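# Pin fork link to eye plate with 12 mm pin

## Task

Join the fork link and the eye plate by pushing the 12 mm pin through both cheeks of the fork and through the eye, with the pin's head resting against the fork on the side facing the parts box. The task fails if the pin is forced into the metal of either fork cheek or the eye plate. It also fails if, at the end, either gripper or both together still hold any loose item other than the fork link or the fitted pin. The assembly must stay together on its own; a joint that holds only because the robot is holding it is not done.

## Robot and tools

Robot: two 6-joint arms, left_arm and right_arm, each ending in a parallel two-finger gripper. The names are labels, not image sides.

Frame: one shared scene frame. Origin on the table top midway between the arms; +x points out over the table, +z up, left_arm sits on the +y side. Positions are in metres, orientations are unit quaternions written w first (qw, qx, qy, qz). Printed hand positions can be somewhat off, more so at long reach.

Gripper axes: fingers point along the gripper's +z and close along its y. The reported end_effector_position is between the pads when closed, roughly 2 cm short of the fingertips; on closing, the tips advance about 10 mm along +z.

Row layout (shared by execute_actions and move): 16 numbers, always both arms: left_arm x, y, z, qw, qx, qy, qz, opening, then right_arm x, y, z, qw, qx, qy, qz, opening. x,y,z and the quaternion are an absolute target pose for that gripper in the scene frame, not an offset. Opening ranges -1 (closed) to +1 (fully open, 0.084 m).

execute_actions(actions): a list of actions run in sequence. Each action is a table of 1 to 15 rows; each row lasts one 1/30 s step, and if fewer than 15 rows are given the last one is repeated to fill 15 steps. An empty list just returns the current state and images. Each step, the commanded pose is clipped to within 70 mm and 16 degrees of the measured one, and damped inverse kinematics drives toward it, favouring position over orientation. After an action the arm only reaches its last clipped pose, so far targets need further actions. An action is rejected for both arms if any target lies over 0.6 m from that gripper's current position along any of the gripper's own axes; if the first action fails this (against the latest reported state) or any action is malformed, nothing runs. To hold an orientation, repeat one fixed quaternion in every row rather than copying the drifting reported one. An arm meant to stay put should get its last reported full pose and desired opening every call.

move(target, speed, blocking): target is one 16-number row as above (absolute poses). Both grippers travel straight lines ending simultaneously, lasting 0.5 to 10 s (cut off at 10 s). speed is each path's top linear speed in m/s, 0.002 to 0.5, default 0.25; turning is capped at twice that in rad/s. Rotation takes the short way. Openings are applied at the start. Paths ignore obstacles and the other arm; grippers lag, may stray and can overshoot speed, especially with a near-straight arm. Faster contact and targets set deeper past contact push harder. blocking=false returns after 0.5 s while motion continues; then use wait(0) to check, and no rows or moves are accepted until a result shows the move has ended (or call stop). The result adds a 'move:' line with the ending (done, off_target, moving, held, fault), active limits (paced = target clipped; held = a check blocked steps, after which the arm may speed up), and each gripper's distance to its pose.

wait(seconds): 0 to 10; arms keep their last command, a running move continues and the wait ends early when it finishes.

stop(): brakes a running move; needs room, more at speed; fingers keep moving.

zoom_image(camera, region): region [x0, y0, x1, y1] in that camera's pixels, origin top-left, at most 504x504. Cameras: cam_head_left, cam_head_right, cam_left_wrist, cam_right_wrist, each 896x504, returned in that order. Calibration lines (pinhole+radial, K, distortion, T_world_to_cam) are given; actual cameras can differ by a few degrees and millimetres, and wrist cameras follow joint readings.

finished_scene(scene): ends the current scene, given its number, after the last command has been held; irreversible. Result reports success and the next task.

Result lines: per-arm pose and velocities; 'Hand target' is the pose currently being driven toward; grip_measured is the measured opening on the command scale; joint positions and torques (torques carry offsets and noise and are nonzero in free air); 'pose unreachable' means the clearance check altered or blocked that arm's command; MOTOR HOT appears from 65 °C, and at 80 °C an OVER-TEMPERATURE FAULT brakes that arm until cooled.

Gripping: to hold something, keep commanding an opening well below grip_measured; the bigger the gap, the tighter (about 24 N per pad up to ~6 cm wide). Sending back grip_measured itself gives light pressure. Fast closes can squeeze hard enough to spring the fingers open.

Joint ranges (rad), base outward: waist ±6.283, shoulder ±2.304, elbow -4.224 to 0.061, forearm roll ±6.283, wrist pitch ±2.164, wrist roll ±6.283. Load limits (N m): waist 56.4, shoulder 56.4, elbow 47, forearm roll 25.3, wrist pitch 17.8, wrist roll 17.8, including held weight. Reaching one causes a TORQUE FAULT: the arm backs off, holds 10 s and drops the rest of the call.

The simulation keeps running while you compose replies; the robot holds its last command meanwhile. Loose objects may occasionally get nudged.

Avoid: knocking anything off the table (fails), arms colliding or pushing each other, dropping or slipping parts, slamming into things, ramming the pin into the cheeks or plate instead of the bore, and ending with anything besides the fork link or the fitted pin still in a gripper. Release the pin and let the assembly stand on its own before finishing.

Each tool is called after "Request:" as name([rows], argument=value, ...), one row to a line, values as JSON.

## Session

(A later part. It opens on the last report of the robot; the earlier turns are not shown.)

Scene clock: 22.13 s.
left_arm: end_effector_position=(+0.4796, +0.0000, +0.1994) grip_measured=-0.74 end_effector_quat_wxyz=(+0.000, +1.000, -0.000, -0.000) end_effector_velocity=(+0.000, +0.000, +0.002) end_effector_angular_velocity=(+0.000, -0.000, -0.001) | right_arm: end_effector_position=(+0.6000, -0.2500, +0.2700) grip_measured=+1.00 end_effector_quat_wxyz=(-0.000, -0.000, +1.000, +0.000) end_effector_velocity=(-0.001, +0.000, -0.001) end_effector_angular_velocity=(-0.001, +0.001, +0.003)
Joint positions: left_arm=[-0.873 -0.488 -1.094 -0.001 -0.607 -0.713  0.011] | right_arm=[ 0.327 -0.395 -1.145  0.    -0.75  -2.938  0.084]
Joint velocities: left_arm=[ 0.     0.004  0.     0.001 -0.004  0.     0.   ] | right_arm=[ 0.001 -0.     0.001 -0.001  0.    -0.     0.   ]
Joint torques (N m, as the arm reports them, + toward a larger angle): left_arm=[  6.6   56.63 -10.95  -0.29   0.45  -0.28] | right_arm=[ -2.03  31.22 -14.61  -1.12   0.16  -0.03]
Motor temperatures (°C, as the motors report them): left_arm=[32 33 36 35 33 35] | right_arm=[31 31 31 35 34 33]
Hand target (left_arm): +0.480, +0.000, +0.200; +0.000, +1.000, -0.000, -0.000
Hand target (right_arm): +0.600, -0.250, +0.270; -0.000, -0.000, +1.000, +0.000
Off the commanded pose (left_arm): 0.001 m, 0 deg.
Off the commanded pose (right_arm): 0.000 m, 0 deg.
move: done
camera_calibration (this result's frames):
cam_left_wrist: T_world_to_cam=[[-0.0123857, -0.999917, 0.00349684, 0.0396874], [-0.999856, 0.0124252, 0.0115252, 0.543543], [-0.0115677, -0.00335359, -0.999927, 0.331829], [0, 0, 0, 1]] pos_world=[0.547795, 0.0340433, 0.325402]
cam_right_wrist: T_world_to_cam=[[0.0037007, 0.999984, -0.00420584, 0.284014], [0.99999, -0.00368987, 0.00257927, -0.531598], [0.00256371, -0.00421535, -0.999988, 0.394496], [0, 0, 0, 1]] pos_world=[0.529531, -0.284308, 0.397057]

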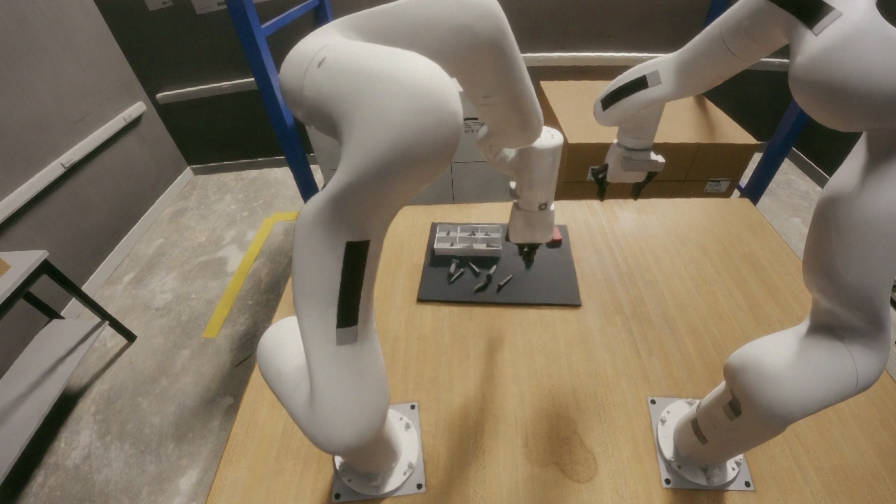

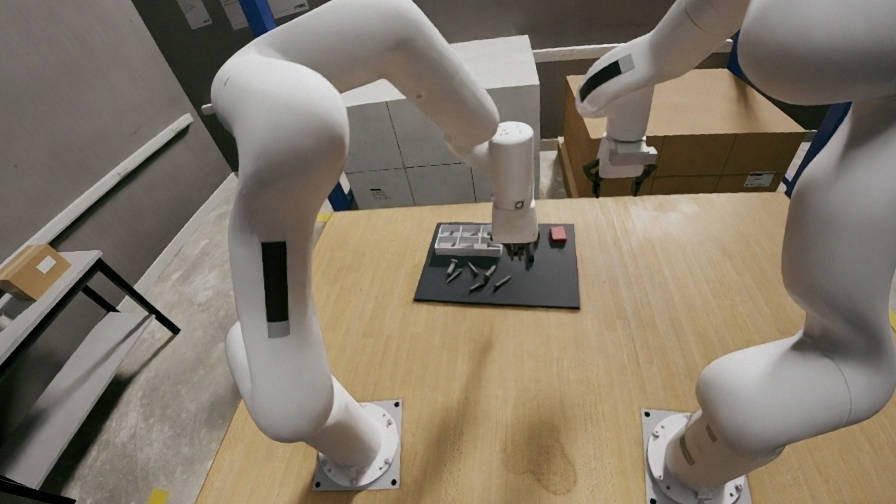

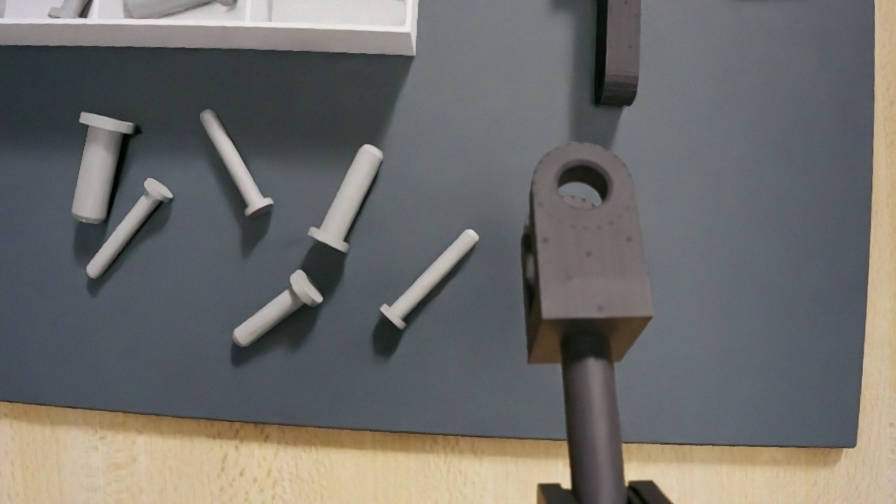

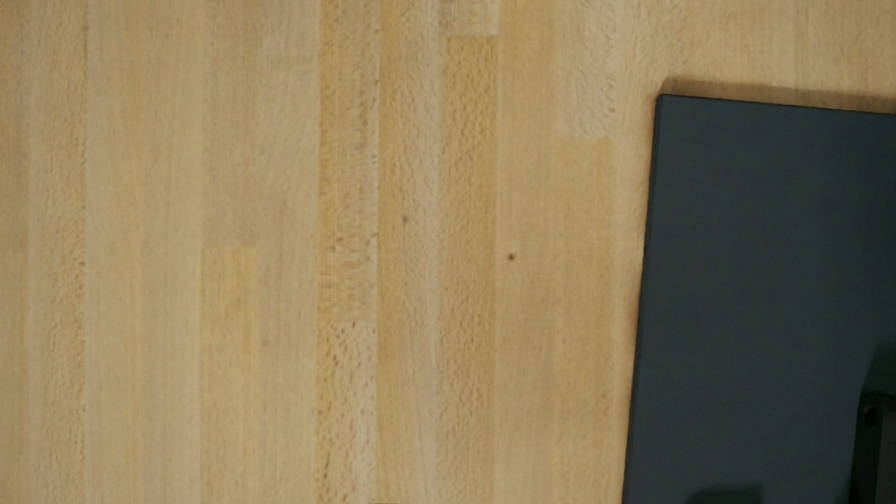

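Request:
move(target=[0.49,-0.035,0.075,0,1,0,0,-1,0.6,-0.25,0.27,0,0,1,0,1], speed=0.12)

Request:
move(target=[0.485,-0.035,0.038,0,1,0,0,-1,0.6,-0.25,0.27,0,0,1,0,1], speed=0.03)

Request:
move(target=[0.485,-0.035,0.038,0,1,0,0,0.3,0.6,-0.25,0.27,0,0,1,0,1])

Request:
move(target=[0.485,-0.035,0.09,0,1,0,0,0.3,0.6,-0.25,0.27,0,0,1,0,1], speed=0.1)

Scene clock: 26.17 s.
left_arm: end_effector_position=(+0.4904, -0.0350, +0.0755) grip_measured=-0.74 end_effector_quat_wxyz=(-0.000, +1.000, +0.000, +0.000) end_effector_velocity=(+0.000, -0.001, -0.002) end_effector_angular_velocity=(+0.000, +0.001, +0.000) | right_arm: end_effector_position=(+0.6000, -0.2500, +0.2700) grip_measured=+1.00 end_effector_quat_wxyz=(-0.000, +0.000, +1.000, -0.000) end_effector_velocity=(+0.001, -0.000, +0.000) end_effector_angular_velocity=(-0.000, -0.001, -0.000)
Joint positions: left_arm=[-0.907 -0.759 -1.182  0.001 -0.423 -0.749  0.011] | right_arm=[ 0.327 -0.395 -1.145  0.    -0.75  -2.938  0.084]
Joint velocities: left_arm=[-0.001 -0.004 -0.002 -0.001  0.001 -0.     0.   ] | right_arm=[-0.001 -0.001 -0.001 -0.    -0.    -0.    -0.   ]
Joint torques (N m, as the arm reports them, + toward a larger angle): left_arm=[ 6.6  64.06 -9.76 -0.6   0.52 -0.25] | right_arm=[ -1.74  32.13 -15.23  -0.49   0.19  -0.38]
Motor temperatures (°C, as the motors report them): left_arm=[32 33 36 35 33 35] | right_arm=[31 31 31 35 34 33]
Hand target (left_arm): +0.490, -0.035, +0.075; -0.000, +1.000, +0.000, +0.000
Hand target (right_arm): +0.600, -0.250, +0.270; -0.000, -0.000, +1.000, +0.000
Off the commanded pose (left_arm): 0.001 m, 0 deg.
Off the commanded pose (right_arm): 0.000 m, 0 deg.
move: done
camera_calibration (this result's frames):
cam_left_wrist: T_world_to_cam=[[-0.0118804, -0.999924, 0.00326627, 0.00496677], [-0.999874, 0.0119142, 0.0105154, 0.556264], [-0.0105535, -0.00314093, -0.999939, 0.20742], [0, 0, 0, 1]] pos_world=[0.558442, -0.00100954, 0.201542]
cam_right_wrist: T_world_to_cam=[[0.00370086, 0.999984, -0.0042059, 0.284014], [0.99999, -0.00369003, 0.00257931, -0.531599], [0.00256375, -0.0042154, -0.999988, 0.394496], [0, 0, 0, 1]] pos_world=[0.529531, -0.284308, 0.397057]

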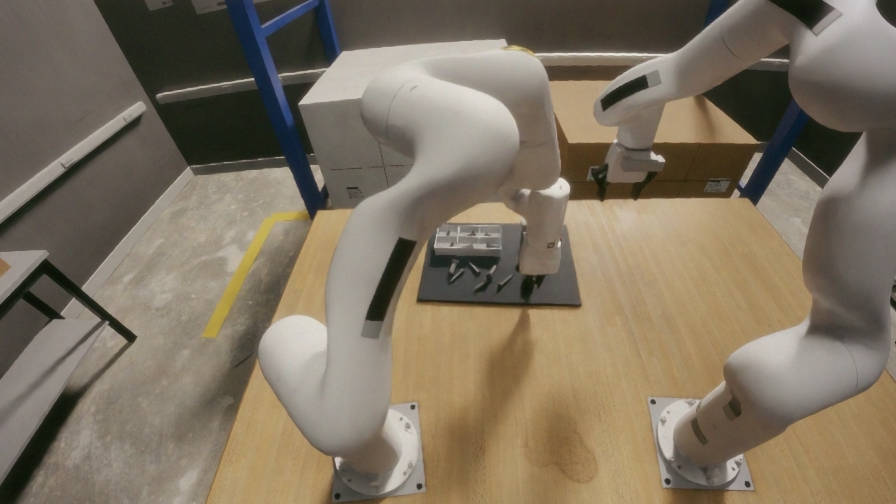

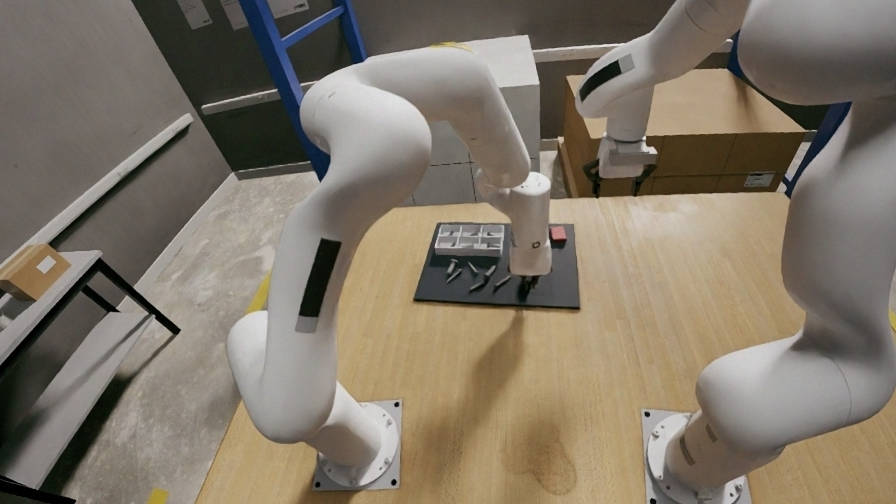

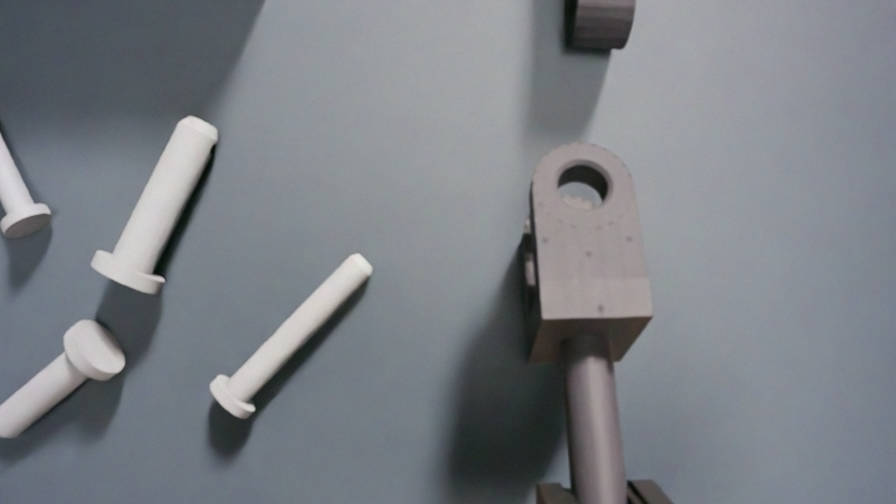

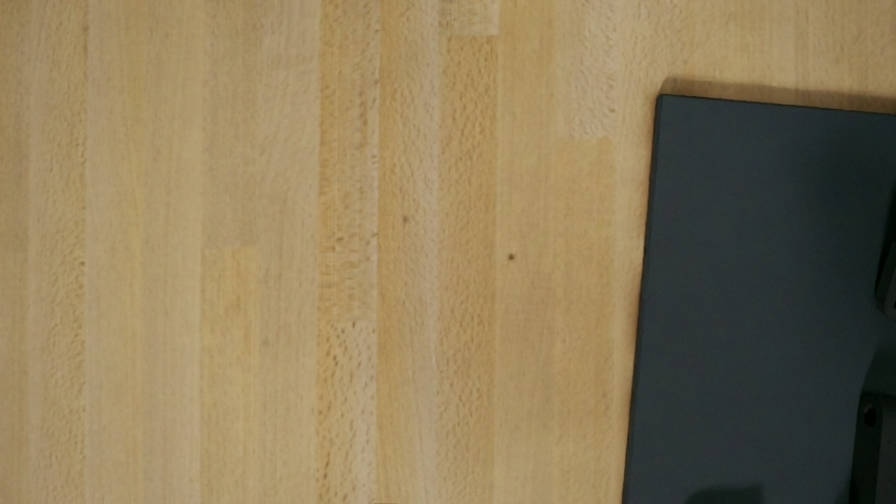

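Scene clock: 27.77 s.
left_arm: end_effector_position=(+0.4851, -0.0350, +0.0382) grip_measured=-0.74 end_effector_quat_wxyz=(-0.000, +1.000, +0.000, +0.000) end_effector_velocity=(+0.000, -0.000, -0.001) end_effector_angular_velocity=(-0.001, -0.001, +0.001) | right_arm: end_effector_position=(+0.6000, -0.2500, +0.2700) grip_measured=+1.00 end_effector_quat_wxyz=(+0.000, -0.000, +1.000, -0.000) end_effector_velocity=(-0.000, -0.000, -0.001) end_effector_angular_velocity=(-0.001, +0.001, +0.002)
Joint positions: left_arm=[-0.913 -0.824 -1.183  0.    -0.359 -0.754  0.011] | right_arm=[ 0.327 -0.395 -1.145  0.    -0.75  -2.938  0.084]
Joint velocities: left_arm=[-0.    -0.002 -0.001 -0.001  0.003 -0.     0.   ] | right_arm=[ 0.    -0.001  0.001 -0.001  0.    -0.001 -0.   ]
Joint torques (N m, as the arm reports them, + toward a larger angle): left_arm=[ 6.44 63.05 -8.42 -0.45  0.57 -0.27] | right_arm=[  2.01  32.67 -15.75  -0.65  -0.01  -0.08]
Motor temperatures (°C, as the motors report them): left_arm=[32 33 36 35 33 35] | right_arm=[31 31 31 35 34 33]
Hand target (left_arm): +0.485, -0.035, +0.038; -0.000, +1.000, +0.000, +0.000
Hand target (right_arm): +0.600, -0.250, +0.270; -0.000, +0.000, +1.000, -0.000
Off the commanded pose (left_arm): 0.000 m, 0 deg.
Off the commanded pose (right_arm): 0.000 m, 0 deg.
move: done
camera_calibration (this result's frames):
cam_left_wrist: T_world_to_cam=[[-0.0120138, -0.999923, 0.00325812, 0.00509481], [-0.999868, 0.0120485, 0.0108568, 0.551379], [-0.0108952, -0.00312726, -0.999936, 0.170273], [0, 0, 0, 1]] pos_world=[0.553223, -0.00101641, 0.164259]
cam_right_wrist: T_world_to_cam=[[0.00370061, 0.999984, -0.00420588, 0.284014], [0.99999, -0.00368978, 0.00257949, -0.531599], [0.00256393, -0.00421539, -0.999988, 0.394496], [0, 0, 0, 1]] pos_world=[0.529531, -0.284308, 0.397057]

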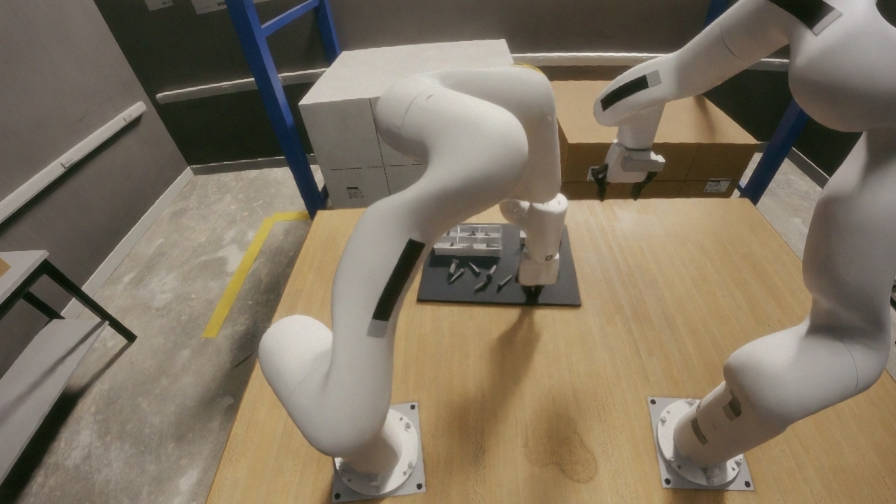

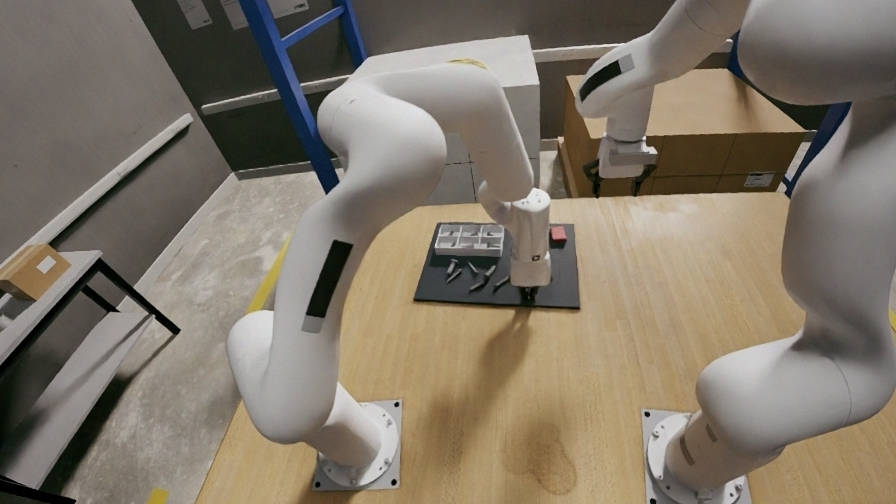

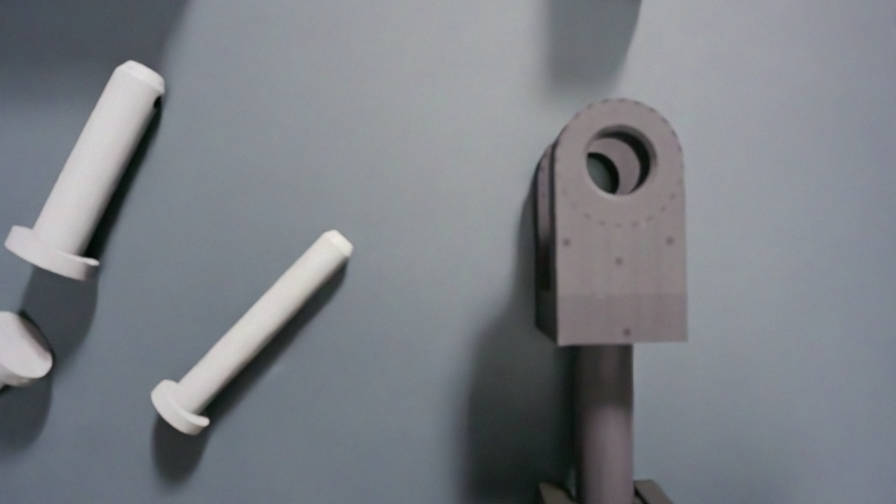

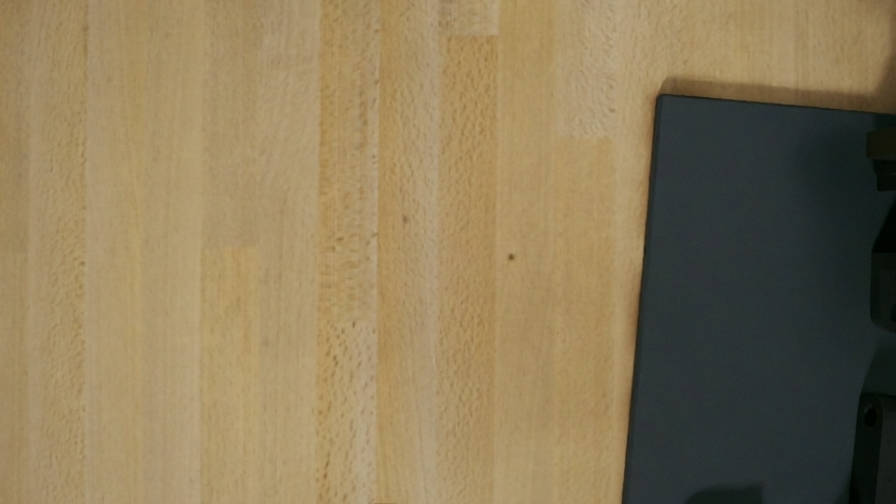

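Scene clock: 28.47 s.
left_arm: end_effector_position=(+0.4850, -0.0350, +0.0380) grip_measured=+0.29 end_effector_quat_wxyz=(+0.000, +1.000, +0.000, +0.000) end_effector_velocity=(-0.000, +0.000, -0.001) end_effector_angular_velocity=(+0.000, +0.001, +0.001) | right_arm: end_effector_position=(+0.6000, -0.2500, +0.2700) grip_measured=+1.00 end_effector_quat_wxyz=(+0.000, -0.000, +1.000, +0.000) end_effector_velocity=(-0.000, -0.000, -0.001) end_effector_angular_velocity=(+0.001, +0.002, -0.001)
Joint positions: left_arm=[-0.913 -0.824 -1.183  0.    -0.358 -0.754  0.056] | right_arm=[ 0.327 -0.395 -1.145  0.    -0.75  -2.938  0.084]
Joint velocities: left_arm=[-0.    -0.001  0.    -0.002 -0.     0.     0.   ] | right_arm=[-0.001 -0.     0.001  0.002 -0.    -0.001 -0.   ]
Joint torques (N m, as the arm reports them, + toward a larger angle): left_arm=[ 6.77 63.86 -8.25 -0.62  0.42 -0.25] | right_arm=[ -0.74  31.86 -14.44  -0.99   0.21  -0.3 ]
Motor temperatures (°C, as the motors report them): left_arm=[32 33 36 35 33 35] | right_arm=[31 31 31 35 34 33]
Hand target (left_arm): +0.485, -0.035, +0.038; -0.000, +1.000, +0.000, +0.000
Hand target (right_arm): +0.600, -0.250, +0.270; +0.000, -0.000, +1.000, +0.000
Off the commanded pose (left_arm): 0.000 m, 0 deg.
Off the commanded pose (right_arm): 0.000 m, 0 deg.
move: done
camera_calibration (this result's frames):
cam_left_wrist: T_world_to_cam=[[-0.0121135, -0.999921, 0.00336329, 0.00515402], [-0.999866, 0.0121497, 0.0109394, 0.551289], [-0.0109794, -0.00323033, -0.999935, 0.170102], [0, 0, 0, 1]] pos_world=[0.553145, -0.000994887, 0.164043]
cam_right_wrist: T_world_to_cam=[[0.00370065, 0.999984, -0.00420586, 0.284014], [0.99999, -0.00368982, 0.00257956, -0.531599], [0.002564, -0.00421537, -0.999988, 0.394496], [0, 0, 0, 1]] pos_world=[0.529531, -0.284308, 0.397057]

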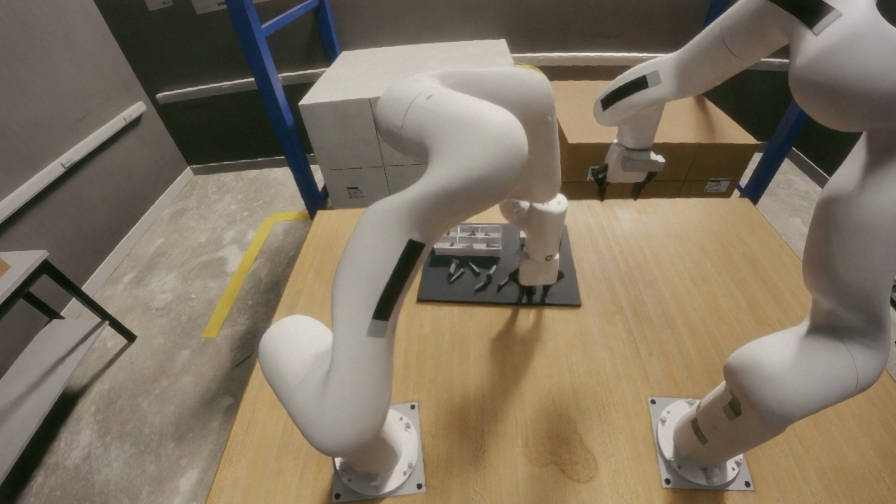

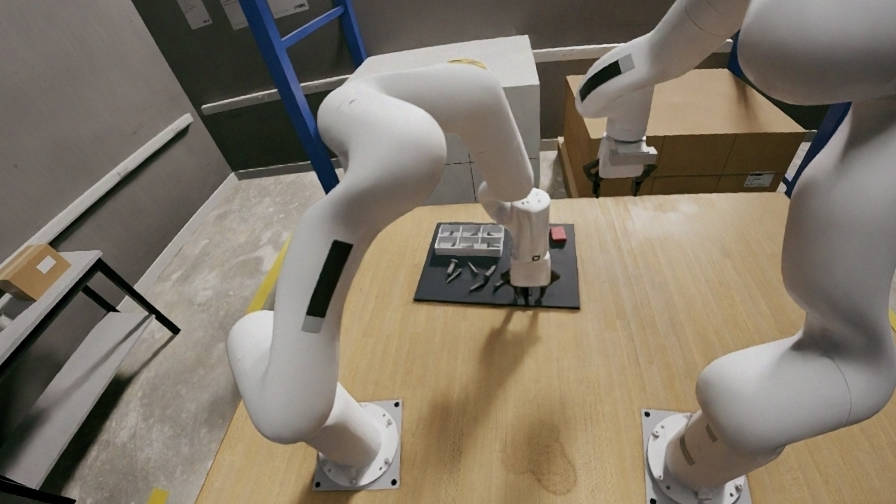

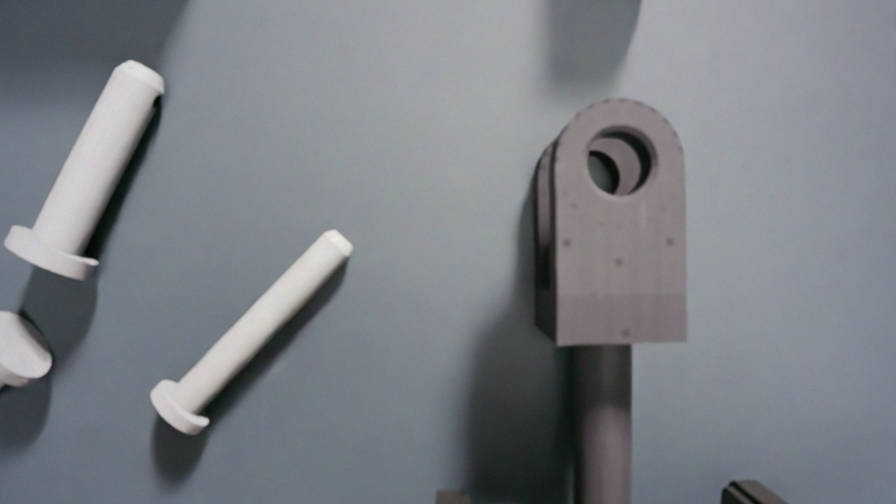

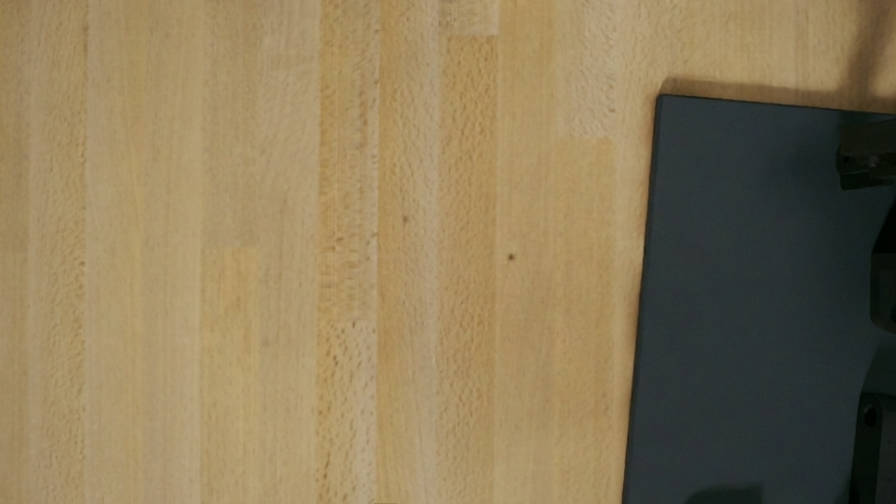

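Scene clock: 29.43 s.
left_arm: end_effector_position=(+0.4848, -0.0349, +0.0896) grip_measured=+0.29 end_effector_quat_wxyz=(-0.000, +1.000, -0.000, -0.000) end_effector_velocity=(+0.001, -0.000, +0.003) end_effector_angular_velocity=(-0.001, -0.002, -0.000) | right_arm: end_effector_position=(+0.6000, -0.2500, +0.2700) grip_measured=+1.00 end_effector_quat_wxyz=(+0.000, -0.000, +1.000, +0.000) end_effector_velocity=(-0.000, -0.000, -0.000) end_effector_angular_velocity=(-0.000, +0.001, -0.001)
Joint positions: left_arm=[-0.913 -0.726 -1.166 -0.    -0.44  -0.754  0.056] | right_arm=[ 0.327 -0.395 -1.145  0.    -0.75  -2.938  0.084]
Joint velocities: left_arm=[ 0.001  0.006  0.     0.001 -0.003  0.     0.   ] | right_arm=[-0.    -0.     0.     0.    -0.     0.001  0.   ]
Joint torques (N m, as the arm reports them, + toward a larger angle): left_arm=[ 7.   62.09 -9.05 -0.49  0.39 -0.33] | right_arm=[ -1.53  29.17 -14.53  -1.51   0.    -0.47]
Motor temperatures (°C, as the motors report them): left_arm=[32 33 36 35 33 35] | right_arm=[31 31 31 35 34 33]
Hand target (left_arm): +0.485, -0.035, +0.090; +0.000, +1.000, -0.000, -0.000
Hand target (right_arm): +0.600, -0.250, +0.270; +0.000, +0.000, +1.000, -0.000
Off the commanded pose (left_arm): 0.000 m, 0 deg.
Off the commanded pose (right_arm): 0.000 m, 0 deg.
move: done
camera_calibration (this result's frames):
cam_left_wrist: T_world_to_cam=[[-0.0121883, -0.99992, 0.00329972, 0.00511678], [-0.999862, 0.0122248, 0.0112813, 0.550522], [-0.0113207, -0.00316176, -0.999931, 0.221903], [0, 0, 0, 1]] pos_world=[0.553021, -0.000912043, 0.21566]
cam_right_wrist: T_world_to_cam=[[0.00370065, 0.999984, -0.00420584, 0.284014], [0.99999, -0.00368982, 0.00257958, -0.531599], [0.00256402, -0.00421535, -0.999988, 0.394496], [0, 0, 0, 1]] pos_world=[0.529531, -0.284308, 0.397057]

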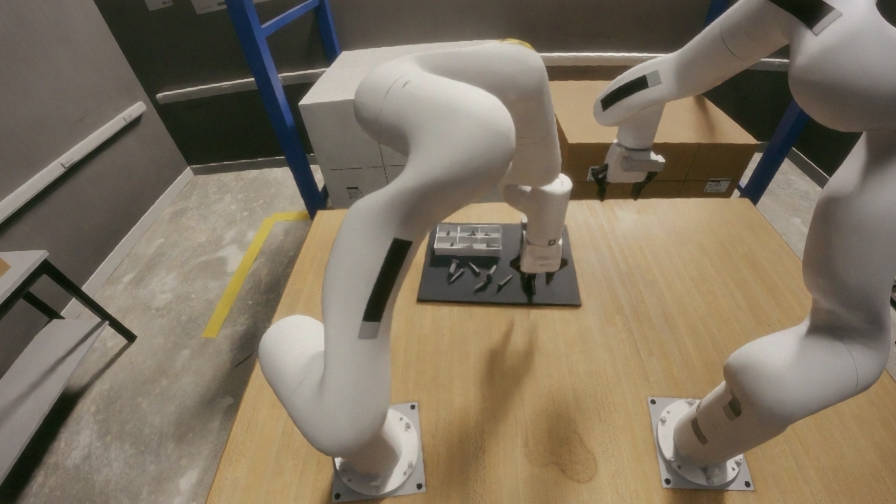

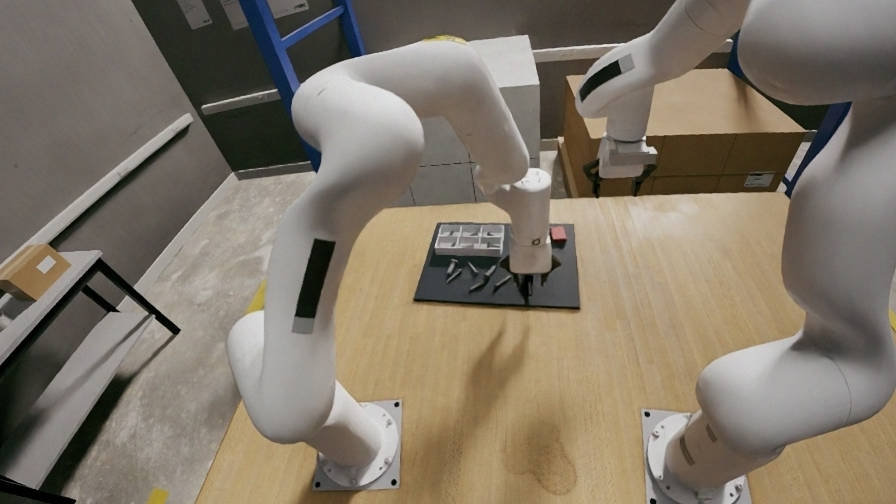

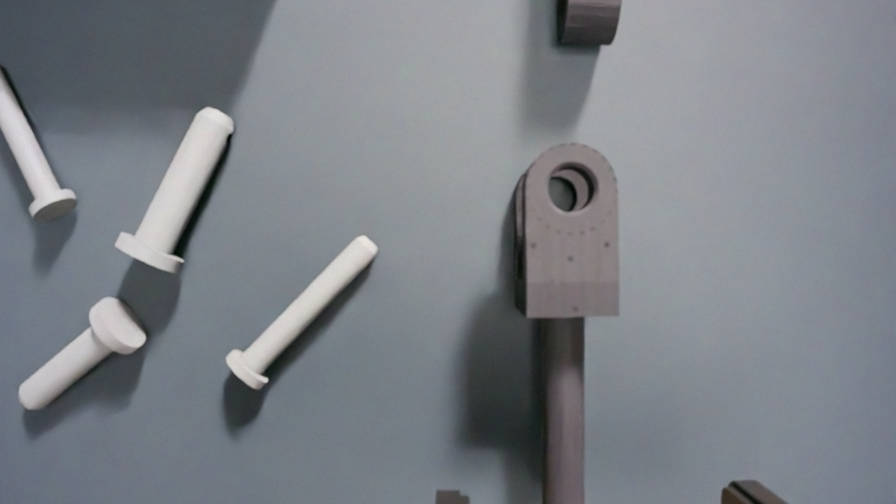

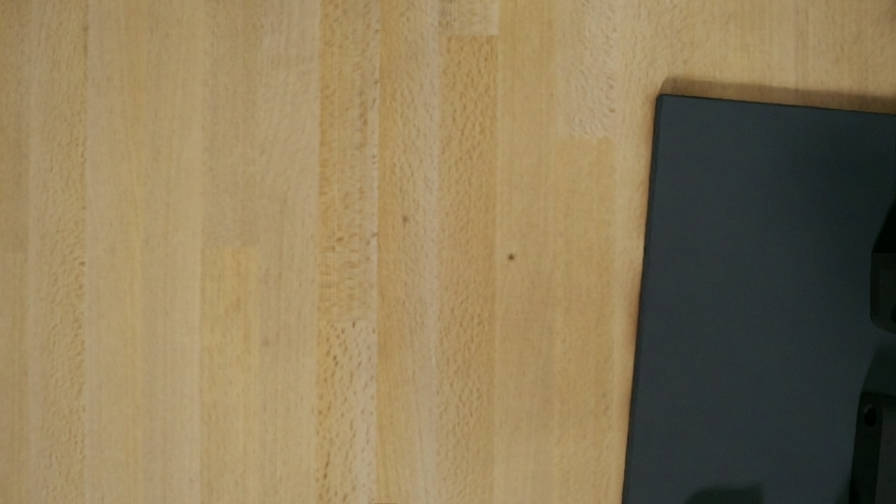

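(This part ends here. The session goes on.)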